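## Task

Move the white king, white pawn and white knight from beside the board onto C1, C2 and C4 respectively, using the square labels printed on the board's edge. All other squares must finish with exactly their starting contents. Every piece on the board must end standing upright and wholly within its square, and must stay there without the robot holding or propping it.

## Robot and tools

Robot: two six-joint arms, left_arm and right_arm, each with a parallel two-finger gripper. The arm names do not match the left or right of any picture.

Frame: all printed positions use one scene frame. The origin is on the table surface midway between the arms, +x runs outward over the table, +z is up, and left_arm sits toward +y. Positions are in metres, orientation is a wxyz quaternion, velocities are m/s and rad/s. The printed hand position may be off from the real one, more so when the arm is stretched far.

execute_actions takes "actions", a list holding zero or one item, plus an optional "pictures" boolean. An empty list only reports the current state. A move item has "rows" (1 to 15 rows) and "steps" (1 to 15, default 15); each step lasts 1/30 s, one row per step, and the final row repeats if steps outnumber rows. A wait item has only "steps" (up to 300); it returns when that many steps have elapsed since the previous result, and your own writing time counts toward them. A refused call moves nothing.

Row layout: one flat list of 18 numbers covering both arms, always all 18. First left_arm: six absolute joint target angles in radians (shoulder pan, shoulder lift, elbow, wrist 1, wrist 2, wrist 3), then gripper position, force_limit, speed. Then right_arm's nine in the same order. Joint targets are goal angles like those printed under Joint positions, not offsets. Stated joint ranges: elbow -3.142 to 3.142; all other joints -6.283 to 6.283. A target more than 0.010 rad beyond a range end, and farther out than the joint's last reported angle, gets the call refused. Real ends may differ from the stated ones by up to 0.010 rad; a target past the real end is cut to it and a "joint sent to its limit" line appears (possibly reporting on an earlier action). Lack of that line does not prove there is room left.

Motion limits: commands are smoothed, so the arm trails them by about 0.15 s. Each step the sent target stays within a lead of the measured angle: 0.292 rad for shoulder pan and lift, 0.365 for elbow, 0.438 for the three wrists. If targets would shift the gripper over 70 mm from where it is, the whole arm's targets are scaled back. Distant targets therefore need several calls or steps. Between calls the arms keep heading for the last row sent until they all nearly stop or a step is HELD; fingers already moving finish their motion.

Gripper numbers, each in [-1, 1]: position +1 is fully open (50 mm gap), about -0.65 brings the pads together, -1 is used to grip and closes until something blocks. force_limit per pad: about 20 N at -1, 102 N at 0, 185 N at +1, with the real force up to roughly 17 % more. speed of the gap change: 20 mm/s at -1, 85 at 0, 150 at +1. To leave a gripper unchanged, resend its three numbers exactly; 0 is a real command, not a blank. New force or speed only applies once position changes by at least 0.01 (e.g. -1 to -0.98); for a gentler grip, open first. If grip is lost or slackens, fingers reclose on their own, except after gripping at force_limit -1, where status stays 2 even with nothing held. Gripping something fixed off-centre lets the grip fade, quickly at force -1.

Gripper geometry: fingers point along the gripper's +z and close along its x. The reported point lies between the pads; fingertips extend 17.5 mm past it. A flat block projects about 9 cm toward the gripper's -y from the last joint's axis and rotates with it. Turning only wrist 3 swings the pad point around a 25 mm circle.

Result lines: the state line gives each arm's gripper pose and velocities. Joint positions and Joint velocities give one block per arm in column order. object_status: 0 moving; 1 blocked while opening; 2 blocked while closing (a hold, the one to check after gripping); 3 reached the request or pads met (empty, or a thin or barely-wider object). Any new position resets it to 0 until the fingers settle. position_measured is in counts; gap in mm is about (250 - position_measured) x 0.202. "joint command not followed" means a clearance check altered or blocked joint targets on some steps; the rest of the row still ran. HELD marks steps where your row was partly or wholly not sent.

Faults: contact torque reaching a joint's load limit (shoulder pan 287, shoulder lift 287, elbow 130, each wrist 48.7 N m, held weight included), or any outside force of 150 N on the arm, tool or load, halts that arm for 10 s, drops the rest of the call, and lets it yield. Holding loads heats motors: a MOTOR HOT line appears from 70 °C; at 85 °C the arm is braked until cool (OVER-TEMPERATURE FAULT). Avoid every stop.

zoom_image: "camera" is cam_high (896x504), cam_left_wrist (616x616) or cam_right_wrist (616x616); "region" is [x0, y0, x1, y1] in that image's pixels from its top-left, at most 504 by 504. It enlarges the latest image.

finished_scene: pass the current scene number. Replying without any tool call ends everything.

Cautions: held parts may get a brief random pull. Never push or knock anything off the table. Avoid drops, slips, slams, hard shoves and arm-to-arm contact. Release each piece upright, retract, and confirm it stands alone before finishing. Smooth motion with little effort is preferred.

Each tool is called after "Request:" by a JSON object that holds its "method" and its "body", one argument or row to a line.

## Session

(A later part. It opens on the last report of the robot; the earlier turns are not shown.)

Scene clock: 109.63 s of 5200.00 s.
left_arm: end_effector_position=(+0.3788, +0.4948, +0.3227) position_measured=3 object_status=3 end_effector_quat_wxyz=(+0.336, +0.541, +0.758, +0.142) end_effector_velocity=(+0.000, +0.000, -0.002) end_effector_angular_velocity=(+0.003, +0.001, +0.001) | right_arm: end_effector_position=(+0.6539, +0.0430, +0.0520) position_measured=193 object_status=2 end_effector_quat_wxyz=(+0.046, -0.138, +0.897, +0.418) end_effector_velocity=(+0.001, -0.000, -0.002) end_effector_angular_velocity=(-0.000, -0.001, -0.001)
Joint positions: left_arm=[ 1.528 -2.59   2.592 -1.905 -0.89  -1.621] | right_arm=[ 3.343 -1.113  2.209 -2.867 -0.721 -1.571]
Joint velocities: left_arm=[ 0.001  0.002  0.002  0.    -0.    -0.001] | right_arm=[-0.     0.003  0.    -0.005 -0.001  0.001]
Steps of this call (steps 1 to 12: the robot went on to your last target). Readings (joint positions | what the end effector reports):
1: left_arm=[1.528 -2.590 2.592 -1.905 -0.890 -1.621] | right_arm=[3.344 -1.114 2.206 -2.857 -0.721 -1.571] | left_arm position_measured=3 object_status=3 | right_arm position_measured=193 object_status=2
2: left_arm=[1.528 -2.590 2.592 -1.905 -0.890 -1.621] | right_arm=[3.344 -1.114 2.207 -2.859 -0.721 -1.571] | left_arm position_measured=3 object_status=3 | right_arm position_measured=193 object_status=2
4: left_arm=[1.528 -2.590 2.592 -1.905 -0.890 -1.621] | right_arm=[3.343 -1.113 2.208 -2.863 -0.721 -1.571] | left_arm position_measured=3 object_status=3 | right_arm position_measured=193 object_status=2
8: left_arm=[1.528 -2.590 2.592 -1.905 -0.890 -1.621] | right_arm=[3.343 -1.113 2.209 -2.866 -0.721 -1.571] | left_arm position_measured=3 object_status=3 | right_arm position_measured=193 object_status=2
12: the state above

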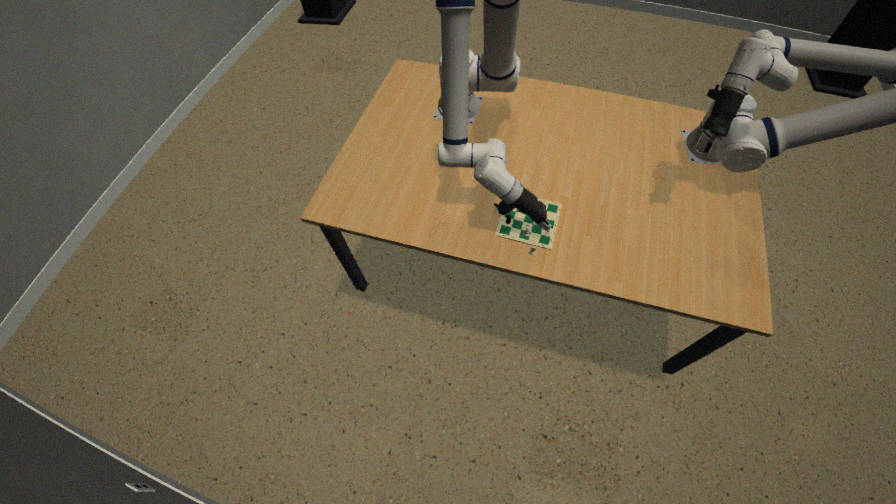

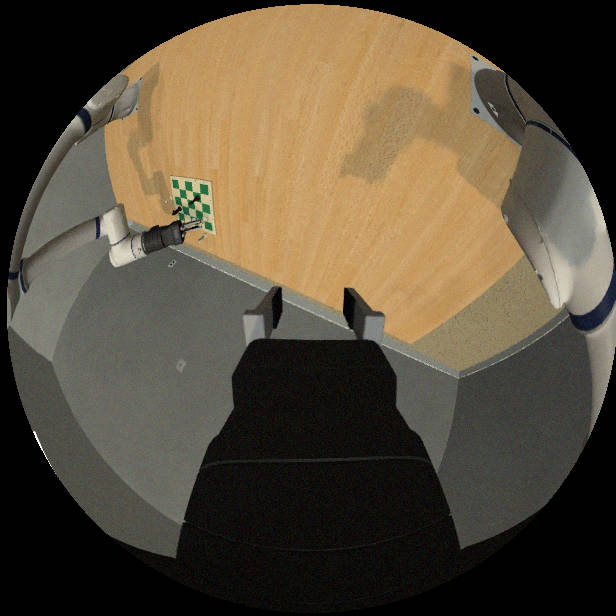

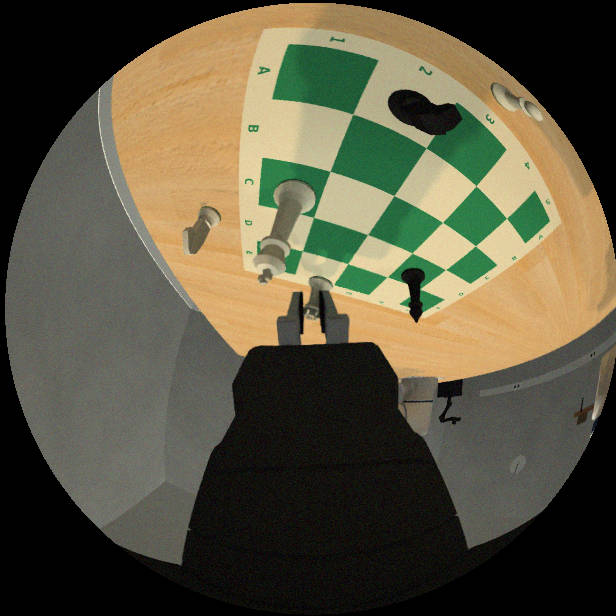

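Request:
{"method": "execute_actions", "body": {
  "actions": [
    {"rows":[[1.528,-2.59,2.592,-1.905,-0.89,-1.621,1,0,0,3.343,-1.094,2.215,-2.892,-0.721,-1.571,-1,0.5,0]]}
  ]
}}

Request:
{"method": "zoom_image", "body": {
  "camera": "cam_right_wrist",
  "region": [220,200,400,350]
}}

Scene clock: 112.83 s of 5200.00 s.
left_arm: end_effector_position=(+0.3788, +0.4948, +0.3227) position_measured=3 object_status=3 end_effector_quat_wxyz=(+0.336, +0.541, +0.758, +0.142) end_effector_velocity=(+0.000, +0.000, +0.000) end_effector_angular_velocity=(-0.004, -0.000, +0.002) | right_arm: end_effector_position=(+0.6518, +0.0425, +0.0409) position_measured=193 object_status=2 end_effector_quat_wxyz=(+0.047, -0.138, +0.897, +0.418) end_effector_velocity=(-0.000, -0.000, -0.002) end_effector_angular_velocity=(+0.000, -0.001, -0.000)
Joint positions: left_arm=[ 1.528 -2.59   2.592 -1.905 -0.89  -1.621] | right_arm=[ 3.343 -1.095  2.215 -2.891 -0.721 -1.571]
Joint velocities: left_arm=[-0.    -0.002  0.001 -0.001  0.    -0.003] | right_arm=[ 0.     0.003  0.001 -0.005  0.     0.   ]
Steps of this call (steps 1 to 30: the robot went on to your last target; steps 31 to 81: nothing new was sent; steps 82 to 96: all 15 steps of this action). Readings (joint positions | what the end effector reports):
82: left_arm=[1.528 -2.590 2.592 -1.905 -0.890 -1.621] | right_arm=[3.343 -1.113 2.209 -2.868 -0.721 -1.571] | left_arm position_measured=3 object_status=3 | right_arm position_measured=193 object_status=2
83: left_arm=[1.528 -2.590 2.592 -1.905 -0.890 -1.621] | right_arm=[3.343 -1.110 2.210 -2.872 -0.721 -1.571] | left_arm position_measured=3 object_status=3 | right_arm position_measured=193 object_status=2
85: left_arm=[1.528 -2.590 2.592 -1.905 -0.890 -1.621] | right_arm=[3.343 -1.103 2.212 -2.880 -0.721 -1.571] | left_arm position_measured=3 object_status=3 | right_arm position_measured=193 object_status=2
89: left_arm=[1.528 -2.590 2.592 -1.905 -0.890 -1.621] | right_arm=[3.343 -1.097 2.214 -2.888 -0.721 -1.571] | left_arm position_measured=3 object_status=3 | right_arm position_measured=193 object_status=2
96: the state above

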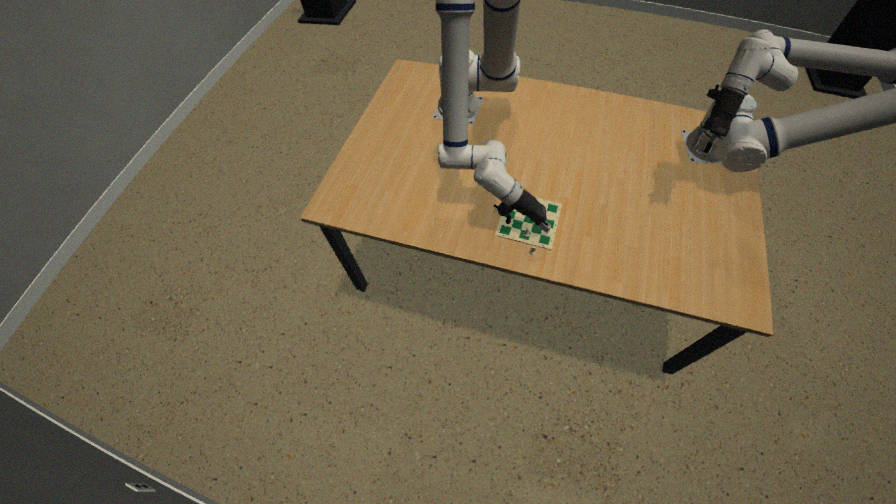

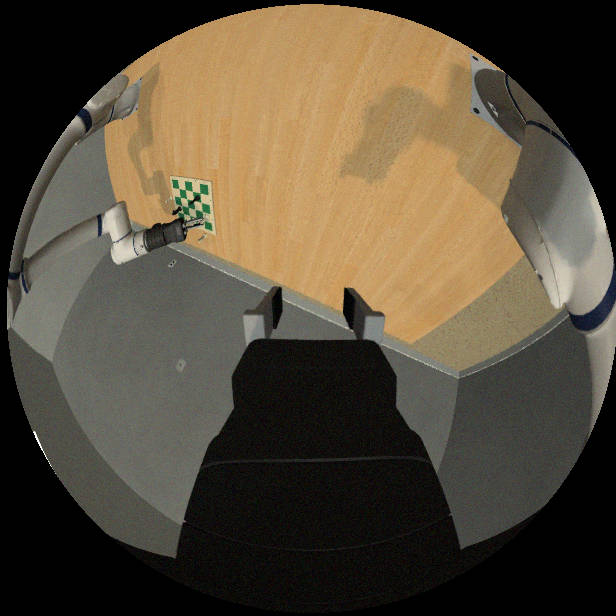

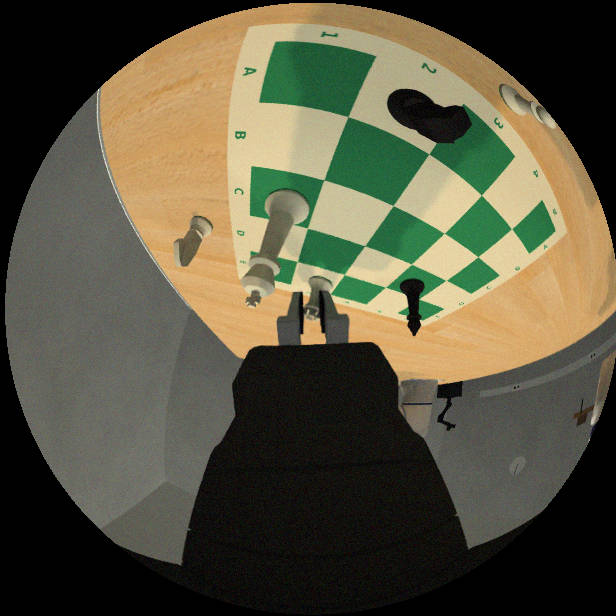

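Region (220, 200, 400, 350) of cam_right_wrist's 616x616 image, scaled by 2.800, with more detail than that image has.

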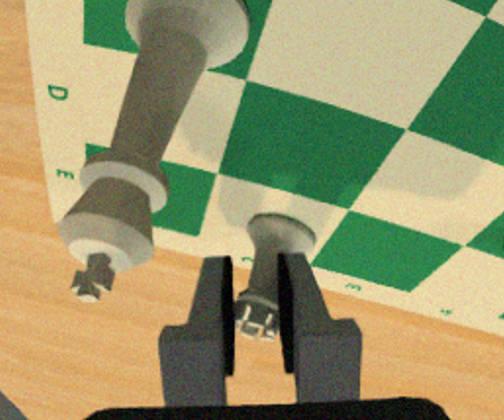

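Request:
{"method": "execute_actions", "body": {
  "actions": [
    {"rows":[[1.528,-2.59,2.592,-1.905,-0.89,-1.621,1,0,0,3.336,-1.087,2.215,-2.899,-0.721,-1.571,-1,0.5,0]]}
  ],
  "pictures": false
}}

Request:
{"method": "execute_actions", "body": {
  "actions": [
    {"rows":[[1.528,-2.59,2.592,-1.905,-0.89,-1.621,1,0,0,3.336,-1.087,2.215,-2.899,-0.721,-1.571,0.2,0.5,0]]}
  ],
  "pictures": false
}}

Request:
{"method": "execute_actions", "body": {
  "actions": [
    {"rows":[[1.528,-2.59,2.592,-1.905,-0.89,-1.621,1,0,0,3.336,-1.5,2.1,-2.371,-0.721,-1.571,0.2,0.5,0]]}
  ],
  "pictures": false
}}

Request:
{"method": "execute_actions", "body": {
  "actions": [
    {"rows":[[1.528,-2.59,2.592,-1.905,-0.89,-1.621,1,0,0,3.4195,-1.4766,2.1624,-2.2568,-1.571,-1.278,0.7,0.5,0]]}
  ],
  "pictures": false
}}

Request:
{"method": "execute_actions", "body": {
  "actions": [
    {"steps":20}
  ],
  "pictures": false
}}

Request:
{"method": "execute_actions", "body": {
  "actions": [
    {"rows":[[1.528,-2.59,2.592,-1.905,-0.89,-1.621,1,0,0,3.4195,-1.2929,2.2227,-2.5008,-1.571,-1.278,0.7,0.5,0]]}
  ],
  "pictures": false
}}

Request:
{"method": "execute_actions", "body": {
  "actions": [
    {"steps":12}
  ]
}}

Request:
{"method": "zoom_image", "body": {
  "camera": "cam_high",
  "region": [490,190,580,260]
}}

Scene clock: 120.10 s of 5200.00 s.
left_arm: end_effector_position=(+0.3788, +0.4948, +0.3227) position_measured=3 object_status=3 end_effector_quat_wxyz=(+0.336, +0.541, +0.758, +0.142) end_effector_velocity=(+0.000, +0.000, -0.000) end_effector_angular_velocity=(-0.001, -0.000, +0.000) | right_arm: end_effector_position=(+0.6554, +0.0385, +0.0370) position_measured=193 object_status=2 end_effector_quat_wxyz=(+0.048, -0.135, +0.897, +0.417) end_effector_velocity=(+0.001, -0.002, -0.003) end_effector_angular_velocity=(-0.005, +0.002, -0.003)
Joint positions: left_arm=[ 1.528 -2.59   2.592 -1.905 -0.89  -1.621] | right_arm=[ 3.336 -1.087  2.215 -2.899 -0.721 -1.571]
Joint velocities: left_arm=[ 0.    -0.001  0.001 -0.     0.    -0.   ] | right_arm=[-0.002  0.002  0.001  0.    -0.005  0.   ]
Steps of this call (steps 1 to 15: the robot went on to your last target; steps 16 to 90: nothing new was sent; then 3.77 s passed at rest; steps 91 to 105: all 15 steps of this action). Readings (joint positions | what the end effector reports):
91: left_arm=[1.528 -2.590 2.592 -1.905 -0.890 -1.621] | right_arm=[3.343 -1.094 2.215 -2.892 -0.721 -1.571] | left_arm position_measured=3 object_status=3 | right_arm position_measured=193 object_status=2
92: left_arm=[1.528 -2.590 2.592 -1.905 -0.890 -1.621] | right_arm=[3.342 -1.093 2.215 -2.893 -0.721 -1.571] | left_arm position_measured=3 object_status=3 | right_arm position_measured=193 object_status=2
94: left_arm=[1.528 -2.590 2.592 -1.905 -0.890 -1.621] | right_arm=[3.340 -1.091 2.215 -2.896 -0.721 -1.571] | left_arm position_measured=3 object_status=3 | right_arm position_measured=193 object_status=2
98: left_arm=[1.528 -2.590 2.592 -1.905 -0.890 -1.621] | right_arm=[3.337 -1.088 2.215 -2.898 -0.721 -1.571] | left_arm position_measured=3 object_status=3 | right_arm position_measured=193 object_status=2
105: the state above

Scene clock: 120.60 s of 5200.00 s.
left_arm: end_effector_position=(+0.3788, +0.4948, +0.3227) position_measured=3 object_status=3 end_effector_quat_wxyz=(+0.336, +0.541, +0.758, +0.142) end_effector_velocity=(-0.000, -0.000, -0.000) end_effector_angular_velocity=(+0.001, -0.000, -0.001) | right_arm: end_effector_position=(+0.6555, +0.0383, +0.0367) position_measured=123 object_status=3 end_effector_quat_wxyz=(+0.048, -0.135, +0.897, +0.417) end_effector_velocity=(+0.001, -0.000, +0.000) end_effector_angular_velocity=(-0.001, -0.001, +0.000)
Joint positions: left_arm=[ 1.528 -2.59   2.592 -1.905 -0.89  -1.621] | right_arm=[ 3.336 -1.087  2.215 -2.899 -0.721 -1.571]
Joint velocities: left_arm=[-0.     0.001 -0.     0.001  0.     0.   ] | right_arm=[-0.    -0.    -0.001 -0.    -0.001 -0.   ]
Steps of this call (steps 1 to 15: all 15 steps of this action). Readings (joint positions | what the end effector reports):
1: left_arm=[1.528 -2.590 2.592 -1.905 -0.890 -1.621] | right_arm=[3.336 -1.087 2.215 -2.899 -0.721 -1.571] | left_arm position_measured=3 object_status=3 | right_arm position_measured=190 object_status=0
2: left_arm=[1.528 -2.590 2.592 -1.905 -0.890 -1.621] | right_arm=[3.336 -1.087 2.215 -2.899 -0.723 -1.571] | left_arm position_measured=3 object_status=3 | right_arm position_measured=176 object_status=0
4: left_arm=[1.528 -2.590 2.592 -1.905 -0.890 -1.621] | right_arm=[3.336 -1.086 2.215 -2.898 -0.722 -1.571] | left_arm position_measured=3 object_status=3 | right_arm position_measured=148 object_status=0
8: left_arm=[1.528 -2.590 2.592 -1.905 -0.890 -1.621] | right_arm=[3.336 -1.086 2.215 -2.899 -0.721 -1.571] | left_arm position_measured=3 object_status=3 | right_arm position_measured=123 object_status=0
15: the state above

Scene clock: 121.10 s of 5200.00 s.
left_arm: end_effector_position=(+0.3788, +0.4948, +0.3227) position_measured=3 object_status=3 end_effector_quat_wxyz=(+0.336, +0.541, +0.758, +0.142) end_effector_velocity=(-0.000, +0.000, +0.001) end_effector_angular_velocity=(-0.004, -0.000, +0.001) | right_arm: end_effector_position=(+0.6603, +0.0394, +0.2065) position_measured=123 object_status=3 end_effector_quat_wxyz=(+0.044, -0.134, +0.898, +0.417) end_effector_velocity=(-0.048, -0.010, +0.367) end_effector_angular_velocity=(+0.007, -0.035, -0.001)
Joint positions: left_arm=[ 1.528 -2.59   2.592 -1.905 -0.89  -1.621] | right_arm=[ 3.336 -1.356  2.136 -2.542 -0.721 -1.571]
Joint velocities: left_arm=[-0.    -0.002 -0.     0.     0.    -0.002] | right_arm=[ 0.    -0.565 -0.141  0.67  -0.     0.001]
Steps of this call (steps 1 to 15: all 15 steps of this action). Readings (joint positions | what the end effector reports):
1: left_arm=[1.528 -2.590 2.592 -1.905 -0.890 -1.621] | right_arm=[3.336 -1.087 2.215 -2.899 -0.721 -1.571] | left_arm position_measured=3 object_status=3 | right_arm position_measured=123 object_status=3
2: left_arm=[1.528 -2.590 2.592 -1.905 -0.890 -1.621] | right_arm=[3.336 -1.098 2.211 -2.881 -0.721 -1.571] | left_arm position_measured=3 object_status=3 | right_arm position_measured=123 object_status=3
4: left_arm=[1.528 -2.590 2.592 -1.905 -0.890 -1.621] | right_arm=[3.336 -1.141 2.193 -2.820 -0.721 -1.571] | left_arm position_measured=3 object_status=3 | right_arm position_measured=123 object_status=3
8: left_arm=[1.528 -2.590 2.592 -1.905 -0.890 -1.621] | right_arm=[3.336 -1.221 2.169 -2.704 -0.721 -1.571] | left_arm position_measured=3 object_status=3 | right_arm position_measured=123 object_status=3
15: the state above

Scene clock: 121.60 s of 5200.00 s.
left_arm: end_effector_position=(+0.3788, +0.4948, +0.3227) position_measured=3 object_status=3 end_effector_quat_wxyz=(+0.336, +0.541, +0.758, +0.142) end_effector_velocity=(+0.000, +0.000, -0.000) end_effector_angular_velocity=(+0.000, +0.000, +0.002) | right_arm: end_effector_position=(+0.6036, -0.0909, +0.1516) position_measured=48 object_status=3 end_effector_quat_wxyz=(-0.014, -0.020, +0.993, +0.119) end_effector_velocity=(-0.018, -0.366, -0.056) end_effector_angular_velocity=(-1.397, -0.115, -0.254)
Joint positions: left_arm=[ 1.528 -2.59   2.592 -1.905 -0.89  -1.621] | right_arm=[ 3.405 -1.461  2.156 -2.301 -1.333 -1.33 ]
Joint velocities: left_arm=[ 0.001  0.001  0.     0.    -0.    -0.001] | right_arm=[ 0.086 -0.092  0.036  0.257 -1.386  0.301]
Steps of this call (steps 1 to 15: all 15 steps of this action). Readings (joint positions | what the end effector reports):
1: left_arm=[1.528 -2.590 2.592 -1.905 -0.890 -1.621] | right_arm=[3.336 -1.375 2.131 -2.519 -0.722 -1.570] | left_arm position_measured=3 object_status=3 | right_arm position_measured=119 object_status=0
2: left_arm=[1.528 -2.590 2.592 -1.905 -0.890 -1.621] | right_arm=[3.339 -1.390 2.129 -2.497 -0.740 -1.558] | left_arm position_measured=3 object_status=3 | right_arm position_measured=105 object_status=0
4: left_arm=[1.528 -2.590 2.592 -1.905 -0.890 -1.621] | right_arm=[3.355 -1.407 2.135 -2.450 -0.821 -1.505] | left_arm position_measured=3 object_status=3 | right_arm position_measured=76 object_status=0
8: left_arm=[1.528 -2.590 2.592 -1.905 -0.890 -1.621] | right_arm=[3.380 -1.434 2.146 -2.375 -1.002 -1.417] | left_arm position_measured=3 object_status=3 | right_arm position_measured=48 object_status=0
15: the state above

Scene clock: 122.27 s of 5200.00 s.
left_arm: end_effector_position=(+0.3788, +0.4948, +0.3227) position_measured=3 object_status=3 end_effector_quat_wxyz=(+0.336, +0.541, +0.758, +0.142) end_effector_velocity=(-0.000, -0.000, +0.001) end_effector_angular_velocity=(-0.003, -0.000, +0.001) | right_arm: end_effector_position=(+0.6013, -0.1540, +0.1503) position_measured=48 object_status=3 end_effector_quat_wxyz=(+0.000, +0.000, +1.000, +0.001) end_effector_velocity=(+0.000, -0.003, -0.001) end_effector_angular_velocity=(-0.012, -0.000, -0.002)
Joint positions: left_arm=[ 1.528 -2.59   2.592 -1.905 -0.89  -1.621] | right_arm=[ 3.419 -1.477  2.162 -2.257 -1.57  -1.278]
Joint velocities: left_arm=[-0.    -0.001 -0.001  0.    -0.    -0.001] | right_arm=[ 0.001  0.001  0.     0.002 -0.012  0.003]
Steps of this call (steps 1 to 20: the robot went on to your last target). Readings (joint positions | what the end effector reports):
1: left_arm=[1.528 -2.590 2.592 -1.905 -0.890 -1.621] | right_arm=[3.408 -1.464 2.157 -2.292 -1.380 -1.319] | left_arm position_measured=3 object_status=3 | right_arm position_measured=48 object_status=3
2: left_arm=[1.528 -2.590 2.592 -1.905 -0.890 -1.621] | right_arm=[3.410 -1.467 2.159 -2.284 -1.423 -1.310] | left_arm position_measured=3 object_status=3 | right_arm position_measured=48 object_status=3
4: left_arm=[1.528 -2.590 2.592 -1.905 -0.890 -1.621] | right_arm=[3.414 -1.471 2.160 -2.273 -1.483 -1.297] | left_arm position_measured=3 object_status=3 | right_arm position_measured=48 object_status=3
8: left_arm=[1.528 -2.590 2.592 -1.905 -0.890 -1.621] | right_arm=[3.418 -1.475 2.162 -2.263 -1.540 -1.285] | left_arm position_measured=3 object_status=3 | right_arm position_measured=48 object_status=3
20: the state above

Scene clock: 122.77 s of 5200.00 s.
left_arm: end_effector_position=(+0.3788, +0.4948, +0.3227) position_measured=3 object_status=3 end_effector_quat_wxyz=(+0.336, +0.541, +0.758, +0.142) end_effector_velocity=(+0.000, +0.000, +0.000) end_effector_angular_velocity=(+0.000, -0.000, +0.001) | right_arm: end_effector_position=(+0.6114, -0.1513, +0.0392) position_measured=48 object_status=3 end_effector_quat_wxyz=(+0.000, +0.001, +1.000, -0.000) end_effector_velocity=(-0.001, -0.000, -0.043) end_effector_angular_velocity=(+0.000, -0.000, -0.001)
Joint positions: left_arm=[ 1.528 -2.59   2.592 -1.905 -0.89  -1.621] | right_arm=[ 3.42  -1.302  2.22  -2.489 -1.571 -1.278]
Joint velocities: left_arm=[ 0.001  0.    -0.    -0.    -0.     0.001] | right_arm=[-0.     0.069  0.024 -0.093  0.     0.001]
Steps of this call (steps 1 to 15: all 15 steps of this action). Readings (joint positions | what the end effector reports):
1: left_arm=[1.528 -2.590 2.592 -1.905 -0.890 -1.621] | right_arm=[3.419 -1.476 2.163 -2.257 -1.570 -1.278] | left_arm position_measured=3 object_status=3 | right_arm position_measured=48 object_status=3
2: left_arm=[1.528 -2.590 2.592 -1.905 -0.890 -1.621] | right_arm=[3.420 -1.466 2.165 -2.273 -1.570 -1.278] | left_arm position_measured=3 object_status=3 | right_arm position_measured=48 object_status=3
4: left_arm=[1.528 -2.590 2.592 -1.905 -0.890 -1.621] | right_arm=[3.420 -1.424 2.181 -2.326 -1.570 -1.278] | left_arm position_measured=3 object_status=3 | right_arm position_measured=48 object_status=3
8: left_arm=[1.528 -2.590 2.592 -1.905 -0.890 -1.621] | right_arm=[3.420 -1.348 2.205 -2.427 -1.571 -1.278] | left_arm position_measured=3 object_status=3 | right_arm position_measured=48 object_status=3
15: the state above

Scene clock: 123.17 s of 5200.00 s.
left_arm: end_effector_position=(+0.3788, +0.4948, +0.3227) position_measured=3 object_status=3 end_effector_quat_wxyz=(+0.336, +0.541, +0.758, +0.142) end_effector_velocity=(+0.000, +0.000, -0.001) end_effector_angular_velocity=(+0.004, -0.000, -0.002) | right_arm: end_effector_position=(+0.6112, -0.1514, +0.0337) position_measured=48 object_status=3 end_effector_quat_wxyz=(+0.000, +0.001, +1.000, -0.000) end_effector_velocity=(+0.000, -0.000, -0.003) end_effector_angular_velocity=(-0.001, +0.000, -0.000)
Joint positions: left_arm=[ 1.528 -2.59   2.592 -1.905 -0.89  -1.621] | right_arm=[ 3.42  -1.293  2.223 -2.5   -1.571 -1.278]
Joint velocities: left_arm=[ 0.     0.002  0.    -0.     0.     0.003] | right_arm=[-0.     0.005  0.    -0.004 -0.001  0.   ]
Steps of this call (steps 1 to 12: the robot went on to your last target). Readings (joint positions | what the end effector reports):
1: left_arm=[1.528 -2.590 2.592 -1.905 -0.890 -1.621] | right_arm=[3.420 -1.300 2.220 -2.492 -1.571 -1.278] | left_arm position_measured=3 object_status=3 | right_arm position_measured=48 object_status=3
2: left_arm=[1.528 -2.590 2.592 -1.905 -0.890 -1.621] | right_arm=[3.420 -1.298 2.221 -2.494 -1.571 -1.278] | left_arm position_measured=3 object_status=3 | right_arm position_measured=48 object_status=3
4: left_arm=[1.528 -2.590 2.592 -1.905 -0.890 -1.621] | right_arm=[3.420 -1.296 2.222 -2.497 -1.571 -1.278] | left_arm position_measured=3 object_status=3 | right_arm position_measured=48 object_status=3
8: left_arm=[1.528 -2.590 2.592 -1.905 -0.890 -1.621] | right_arm=[3.420 -1.294 2.222 -2.499 -1.571 -1.278] | left_arm position_measured=3 object_status=3 | right_arm position_measured=48 object_status=3
12: the state above

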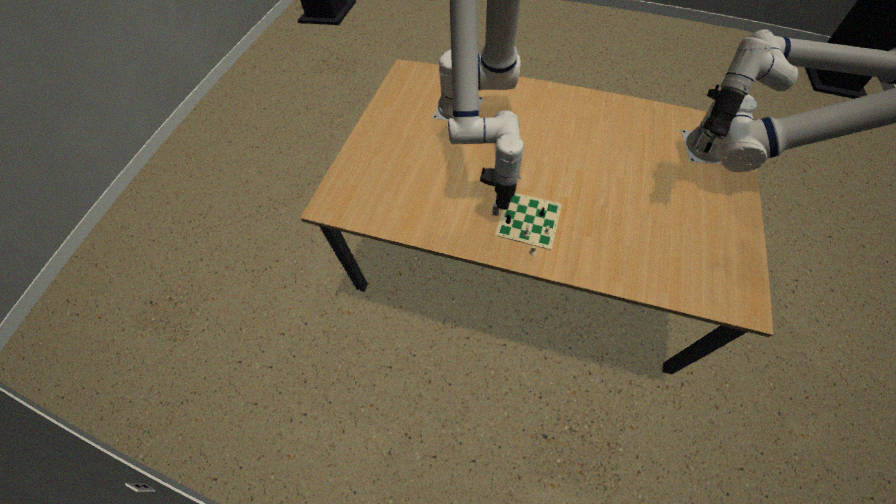

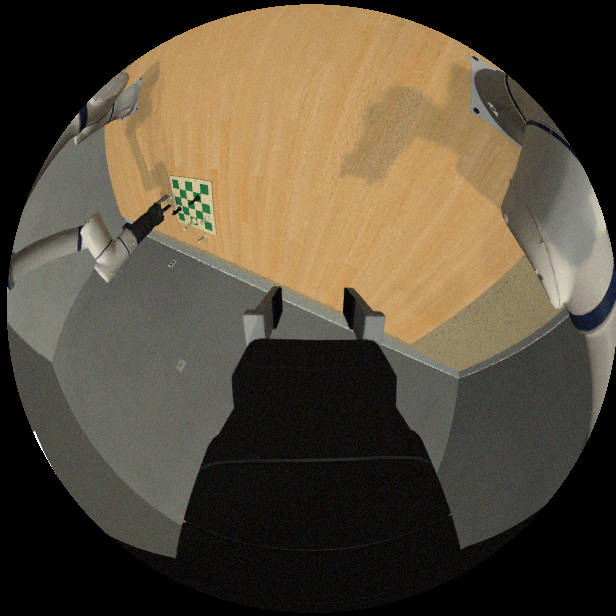

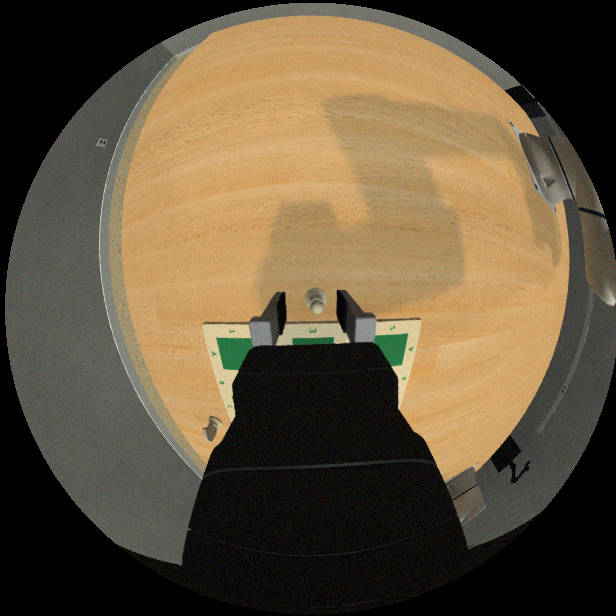

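Region (490, 190, 580, 260) of cam_high's 896x504 image, scaled by 5.600, with more detail than that image has.

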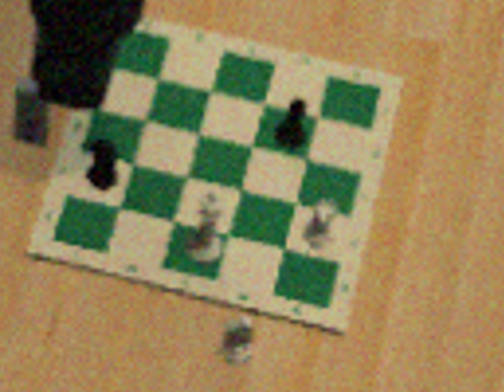

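Request:
{"method": "execute_actions", "body": {
  "actions": [
    {"rows":[[1.528,-2.59,2.592,-1.905,-0.89,-1.621,1,0,0,3.4195,-1.2959,2.2307,-2.5058,-1.571,-1.278,-1,1,0]]}
  ],
  "pictures": false
}}

Request:
{"method": "execute_actions", "body": {
  "actions": [
    {"steps":8}
  ],
  "pictures": false
}}

Request:
{"method": "execute_actions", "body": {
  "actions": [
    {"rows":[[1.528,-2.59,2.592,-1.905,-0.89,-1.621,1,0,0,3.4195,-1.4766,2.1624,-2.2568,-1.571,-1.278,-1,1,0]]}
  ],
  "pictures": false
}}

Request:
{"method": "execute_actions", "body": {
  "actions": [
    {"rows":[[1.528,-2.59,2.592,-1.905,-0.89,-1.621,1,0,0,3.5784,-1.3025,1.9456,-2.2141,-1.571,-1.12,-1,1,0]]}
  ],
  "pictures": false
}}

Request:
{"method": "execute_actions", "body": {
  "actions": [
    {"rows":[[1.528,-2.59,2.592,-1.905,-0.89,-1.621,1,0,0,3.5784,-1.1769,2.0095,-2.4036,-1.571,-1.12,-1,1,0]]}
  ],
  "pictures": false
}}

Request:
{"method": "execute_actions", "body": {
  "actions": [
    {"steps":10}
  ]
}}

Scene clock: 129.77 s of 5200.00 s.
left_arm: end_effector_position=(+0.3788, +0.4948, +0.3227) position_measured=3 object_status=3 end_effector_quat_wxyz=(+0.336, +0.541, +0.758, +0.142) end_effector_velocity=(-0.000, -0.001, +0.001) end_effector_angular_velocity=(-0.003, +0.001, -0.000) | right_arm: end_effector_position=(+0.6075, -0.1526, +0.0323) position_measured=218 object_status=0 end_effector_quat_wxyz=(+0.000, +0.001, +1.000, -0.000) end_effector_velocity=(-0.001, -0.000, -0.001) end_effector_angular_velocity=(-0.001, +0.002, +0.001)
Joint positions: left_arm=[ 1.528 -2.59   2.592 -1.905 -0.89  -1.621] | right_arm=[ 3.419 -1.296  2.23  -2.506 -1.571 -1.278]
Joint velocities: left_arm=[-0.001 -0.001 -0.001 -0.    -0.001 -0.001] | right_arm=[ 0.     0.001  0.002 -0.001 -0.    -0.001]
Steps of this call (steps 1 to 30: the robot went on to your last target; steps 31 to 100: nothing new was sent; then 2.77 s passed at rest; steps 101 to 115: all 15 steps of this action). Readings (joint positions | what the end effector reports):
101: left_arm=[1.528 -2.590 2.592 -1.905 -0.890 -1.621] | right_arm=[3.419 -1.293 2.223 -2.501 -1.571 -1.278] | left_arm position_measured=3 object_status=3 | right_arm position_measured=52 object_status=0
102: left_arm=[1.528 -2.590 2.592 -1.905 -0.890 -1.621] | right_arm=[3.419 -1.293 2.224 -2.502 -1.571 -1.278] | left_arm position_measured=3 object_status=3 | right_arm position_measured=66 object_status=0
104: left_arm=[1.528 -2.590 2.592 -1.905 -0.890 -1.621] | right_arm=[3.419 -1.294 2.227 -2.503 -1.571 -1.278] | left_arm position_measured=3 object_status=3 | right_arm position_measured=94 object_status=0
108: left_arm=[1.528 -2.590 2.592 -1.905 -0.890 -1.621] | right_arm=[3.419 -1.295 2.229 -2.505 -1.571 -1.278] | left_arm position_measured=3 object_status=3 | right_arm position_measured=150 object_status=0
115: the state above

Scene clock: 130.03 s of 5200.00 s.
left_arm: end_effector_position=(+0.3788, +0.4948, +0.3227) position_measured=3 object_status=3 end_effector_quat_wxyz=(+0.336, +0.541, +0.758, +0.142) end_effector_velocity=(+0.000, +0.000, -0.000) end_effector_angular_velocity=(+0.000, -0.000, +0.000) | right_arm: end_effector_position=(+0.6074, -0.1526, +0.0323) position_measured=218 object_status=2 end_effector_quat_wxyz=(+0.000, +0.001, +1.000, -0.000) end_effector_velocity=(-0.001, -0.000, -0.000) end_effector_angular_velocity=(+0.000, +0.001, +0.000)
Joint positions: left_arm=[ 1.528 -2.59   2.592 -1.905 -0.89  -1.621] | right_arm=[ 3.419 -1.296  2.231 -2.506 -1.571 -1.278]
Joint velocities: left_arm=[ 0.  0.  0.  0.  0. -0.] | right_arm=[-0.    -0.     0.001 -0.     0.    -0.   ]
Steps of this call (steps 1 to 8: the robot went on to your last target). Readings (joint positions | what the end effector reports):
1: left_arm=[1.528 -2.590 2.592 -1.905 -0.890 -1.621] | right_arm=[3.419 -1.296 2.231 -2.506 -1.571 -1.278] | left_arm position_measured=3 object_status=3 | right_arm position_measured=218 object_status=0
2: left_arm=[1.528 -2.590 2.592 -1.905 -0.890 -1.621] | right_arm=[3.419 -1.296 2.231 -2.506 -1.571 -1.278] | left_arm position_measured=3 object_status=3 | right_arm position_measured=218 object_status=0
4: left_arm=[1.528 -2.590 2.592 -1.905 -0.890 -1.621] | right_arm=[3.419 -1.296 2.231 -2.506 -1.571 -1.278] | left_arm position_measured=3 object_status=3 | right_arm position_measured=218 object_status=2
8: the state above

Scene clock: 130.53 s of 5200.00 s.
left_arm: end_effector_position=(+0.3788, +0.4948, +0.3227) position_measured=3 object_status=3 end_effector_quat_wxyz=(+0.336, +0.541, +0.758, +0.142) end_effector_velocity=(+0.000, +0.001, -0.000) end_effector_angular_velocity=(+0.001, -0.000, +0.000) | right_arm: end_effector_position=(+0.6022, -0.1542, +0.1443) position_measured=218 object_status=2 end_effector_quat_wxyz=(+0.000, +0.001, +1.000, -0.000) end_effector_velocity=(-0.007, -0.002, +0.046) end_effector_angular_velocity=(-0.000, -0.000, +0.000)
Joint positions: left_arm=[ 1.528 -2.59   2.592 -1.905 -0.89  -1.621] | right_arm=[ 3.419 -1.468  2.166 -2.269 -1.571 -1.278]
Joint velocities: left_arm=[ 0.002  0.     0.    -0.001 -0.     0.003] | right_arm=[ 0.    -0.069 -0.026  0.095 -0.    -0.   ]
Steps of this call (steps 1 to 15: all 15 steps of this action). Readings (joint positions | what the end effector reports):
1: left_arm=[1.528 -2.590 2.592 -1.905 -0.890 -1.621] | right_arm=[3.419 -1.296 2.231 -2.505 -1.571 -1.278] | left_arm position_measured=3 object_status=3 | right_arm position_measured=218 object_status=2
2: left_arm=[1.528 -2.590 2.592 -1.905 -0.890 -1.621] | right_arm=[3.419 -1.307 2.228 -2.490 -1.571 -1.278] | left_arm position_measured=3 object_status=3 | right_arm position_measured=218 object_status=2
4: left_arm=[1.528 -2.590 2.592 -1.905 -0.890 -1.621] | right_arm=[3.419 -1.349 2.210 -2.434 -1.571 -1.278] | left_arm position_measured=3 object_status=3 | right_arm position_measured=218 object_status=2
8: left_arm=[1.528 -2.590 2.592 -1.905 -0.890 -1.621] | right_arm=[3.419 -1.422 2.183 -2.333 -1.571 -1.278] | left_arm position_measured=3 object_status=3 | right_arm position_measured=218 object_status=2
15: the state above

Scene clock: 131.03 s of 5200.00 s.
left_arm: end_effector_position=(+0.3788, +0.4948, +0.3227) position_measured=3 object_status=3 end_effector_quat_wxyz=(+0.336, +0.541, +0.758, +0.142) end_effector_velocity=(-0.000, -0.000, +0.001) end_effector_angular_velocity=(-0.002, -0.001, -0.001) | right_arm: end_effector_position=(+0.6457, -0.0301, +0.1505) position_measured=218 object_status=2 end_effector_quat_wxyz=(+0.000, +0.000, +1.000, -0.000) end_effector_velocity=(+0.016, +0.070, -0.002) end_effector_angular_velocity=(-0.001, +0.000, +0.001)
Joint positions: left_arm=[ 1.528 -2.59   2.592 -1.905 -0.89  -1.621] | right_arm=[ 3.568 -1.313  1.96  -2.217 -1.571 -1.13 ]
Joint velocities: left_arm=[-0.001 -0.001 -0.001 -0.     0.     0.   ] | right_arm=[ 0.078  0.084 -0.109  0.025 -0.001  0.077]
Steps of this call (steps 1 to 15: all 15 steps of this action). Readings (joint positions | what the end effector reports):
1: left_arm=[1.528 -2.590 2.592 -1.905 -0.890 -1.621] | right_arm=[3.420 -1.469 2.165 -2.266 -1.571 -1.278] | left_arm position_measured=3 object_status=3 | right_arm position_measured=218 object_status=2
2: left_arm=[1.528 -2.590 2.592 -1.905 -0.890 -1.621] | right_arm=[3.429 -1.460 2.151 -2.262 -1.571 -1.268] | left_arm position_measured=3 object_status=3 | right_arm position_measured=218 object_status=2
4: left_arm=[1.528 -2.590 2.592 -1.905 -0.890 -1.621] | right_arm=[3.460 -1.427 2.108 -2.253 -1.571 -1.237] | left_arm position_measured=3 object_status=3 | right_arm position_measured=218 object_status=2
8: left_arm=[1.528 -2.590 2.592 -1.905 -0.890 -1.621] | right_arm=[3.516 -1.368 2.031 -2.234 -1.571 -1.182] | left_arm position_measured=3 object_status=3 | right_arm position_measured=218 object_status=2
15: the state above

Scene clock: 131.53 s of 5200.00 s.
left_arm: end_effector_position=(+0.3788, +0.4948, +0.3227) position_measured=3 object_status=3 end_effector_quat_wxyz=(+0.336, +0.541, +0.758, +0.142) end_effector_velocity=(+0.000, +0.001, -0.000) end_effector_angular_velocity=(-0.000, +0.000, +0.002) | right_arm: end_effector_position=(+0.6483, -0.0208, +0.0496) position_measured=218 object_status=2 end_effector_quat_wxyz=(+0.000, +0.000, +1.000, -0.000) end_effector_velocity=(-0.001, +0.001, -0.032) end_effector_angular_velocity=(+0.000, -0.001, -0.001)
Joint positions: left_arm=[ 1.528 -2.59   2.592 -1.905 -0.89  -1.621] | right_arm=[ 3.578 -1.182  2.007 -2.396 -1.571 -1.12 ]
Joint velocities: left_arm=[ 0.001 -0.001  0.     0.001  0.    -0.001] | right_arm=[ 0.002  0.041  0.016 -0.059 -0.     0.003]
Steps of this call (steps 1 to 15: all 15 steps of this action). Readings (joint positions | what the end effector reports):
1: left_arm=[1.528 -2.590 2.592 -1.905 -0.890 -1.621] | right_arm=[3.570 -1.310 1.957 -2.217 -1.571 -1.128] | left_arm position_measured=3 object_status=3 | right_arm position_measured=218 object_status=2
2: left_arm=[1.528 -2.590 2.592 -1.905 -0.890 -1.621] | right_arm=[3.572 -1.299 1.959 -2.233 -1.571 -1.127] | left_arm position_measured=3 object_status=3 | right_arm position_measured=218 object_status=2
4: left_arm=[1.528 -2.590 2.592 -1.905 -0.890 -1.621] | right_arm=[3.573 -1.264 1.975 -2.280 -1.571 -1.125] | left_arm position_measured=3 object_status=3 | right_arm position_measured=218 object_status=2
8: left_arm=[1.528 -2.590 2.592 -1.905 -0.890 -1.621] | right_arm=[3.577 -1.210 1.996 -2.356 -1.571 -1.122] | left_arm position_measured=3 object_status=3 | right_arm position_measured=218 object_status=2
15: the state above

Scene clock: 131.87 s of 5200.00 s.
left_arm: end_effector_position=(+0.3788, +0.4948, +0.3227) position_measured=3 object_status=3 end_effector_quat_wxyz=(+0.336, +0.541, +0.758, +0.142) end_effector_velocity=(-0.000, +0.000, -0.001) end_effector_angular_velocity=(+0.002, +0.001, +0.000) | right_arm: end_effector_position=(+0.6480, -0.0208, +0.0456) position_measured=218 object_status=2 end_effector_quat_wxyz=(+0.000, +0.000, +1.000, -0.000) end_effector_velocity=(-0.000, +0.000, -0.003) end_effector_angular_velocity=(-0.000, +0.001, -0.000)
Joint positions: left_arm=[ 1.528 -2.59   2.592 -1.905 -0.89  -1.621] | right_arm=[ 3.578 -1.177  2.009 -2.403 -1.571 -1.12 ]
Joint velocities: left_arm=[ 0.     0.001  0.001 -0.    -0.     0.   ] | right_arm=[ 0.     0.004  0.001 -0.004  0.     0.   ]
Steps of this call (steps 1 to 10: the robot went on to your last target). Readings (joint positions | what the end effector reports):
1: left_arm=[1.528 -2.590 2.592 -1.905 -0.890 -1.621] | right_arm=[3.578 -1.181 2.008 -2.398 -1.571 -1.120] | left_arm position_measured=3 object_status=3 | right_arm position_measured=218 object_status=2
2: left_arm=[1.528 -2.590 2.592 -1.905 -0.890 -1.621] | right_arm=[3.578 -1.180 2.008 -2.399 -1.571 -1.120] | left_arm position_measured=3 object_status=3 | right_arm position_measured=218 object_status=2
4: left_arm=[1.528 -2.590 2.592 -1.905 -0.890 -1.621] | right_arm=[3.578 -1.179 2.009 -2.401 -1.571 -1.120] | left_arm position_measured=3 object_status=3 | right_arm position_measured=218 object_status=2
8: left_arm=[1.528 -2.590 2.592 -1.905 -0.890 -1.621] | right_arm=[3.578 -1.178 2.009 -2.403 -1.571 -1.120] | left_arm position_measured=3 object_status=3 | right_arm position_measured=218 object_status=2
10: the state above

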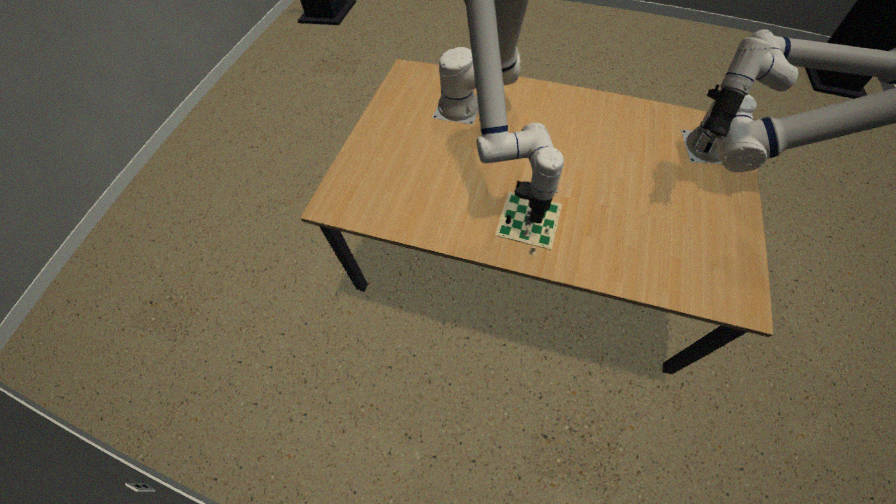

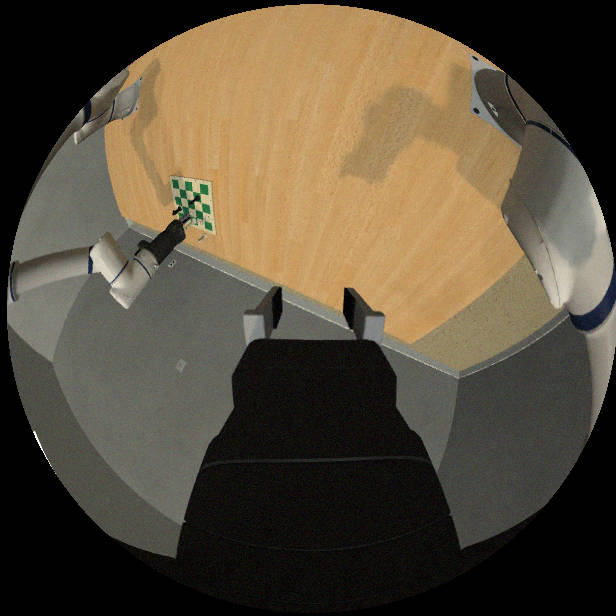

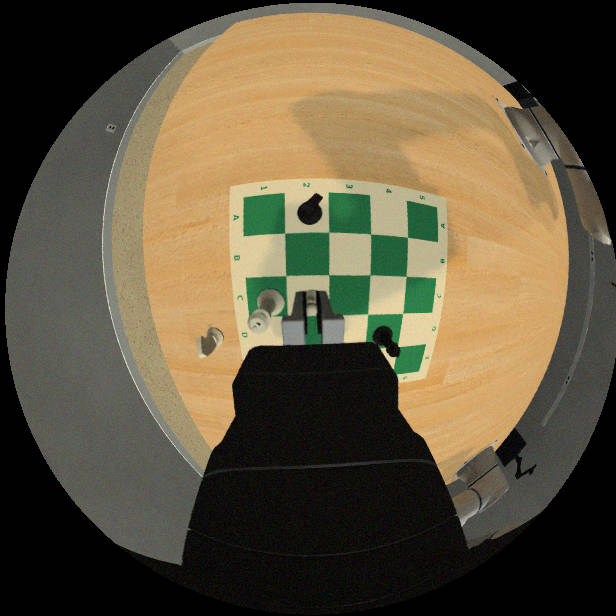

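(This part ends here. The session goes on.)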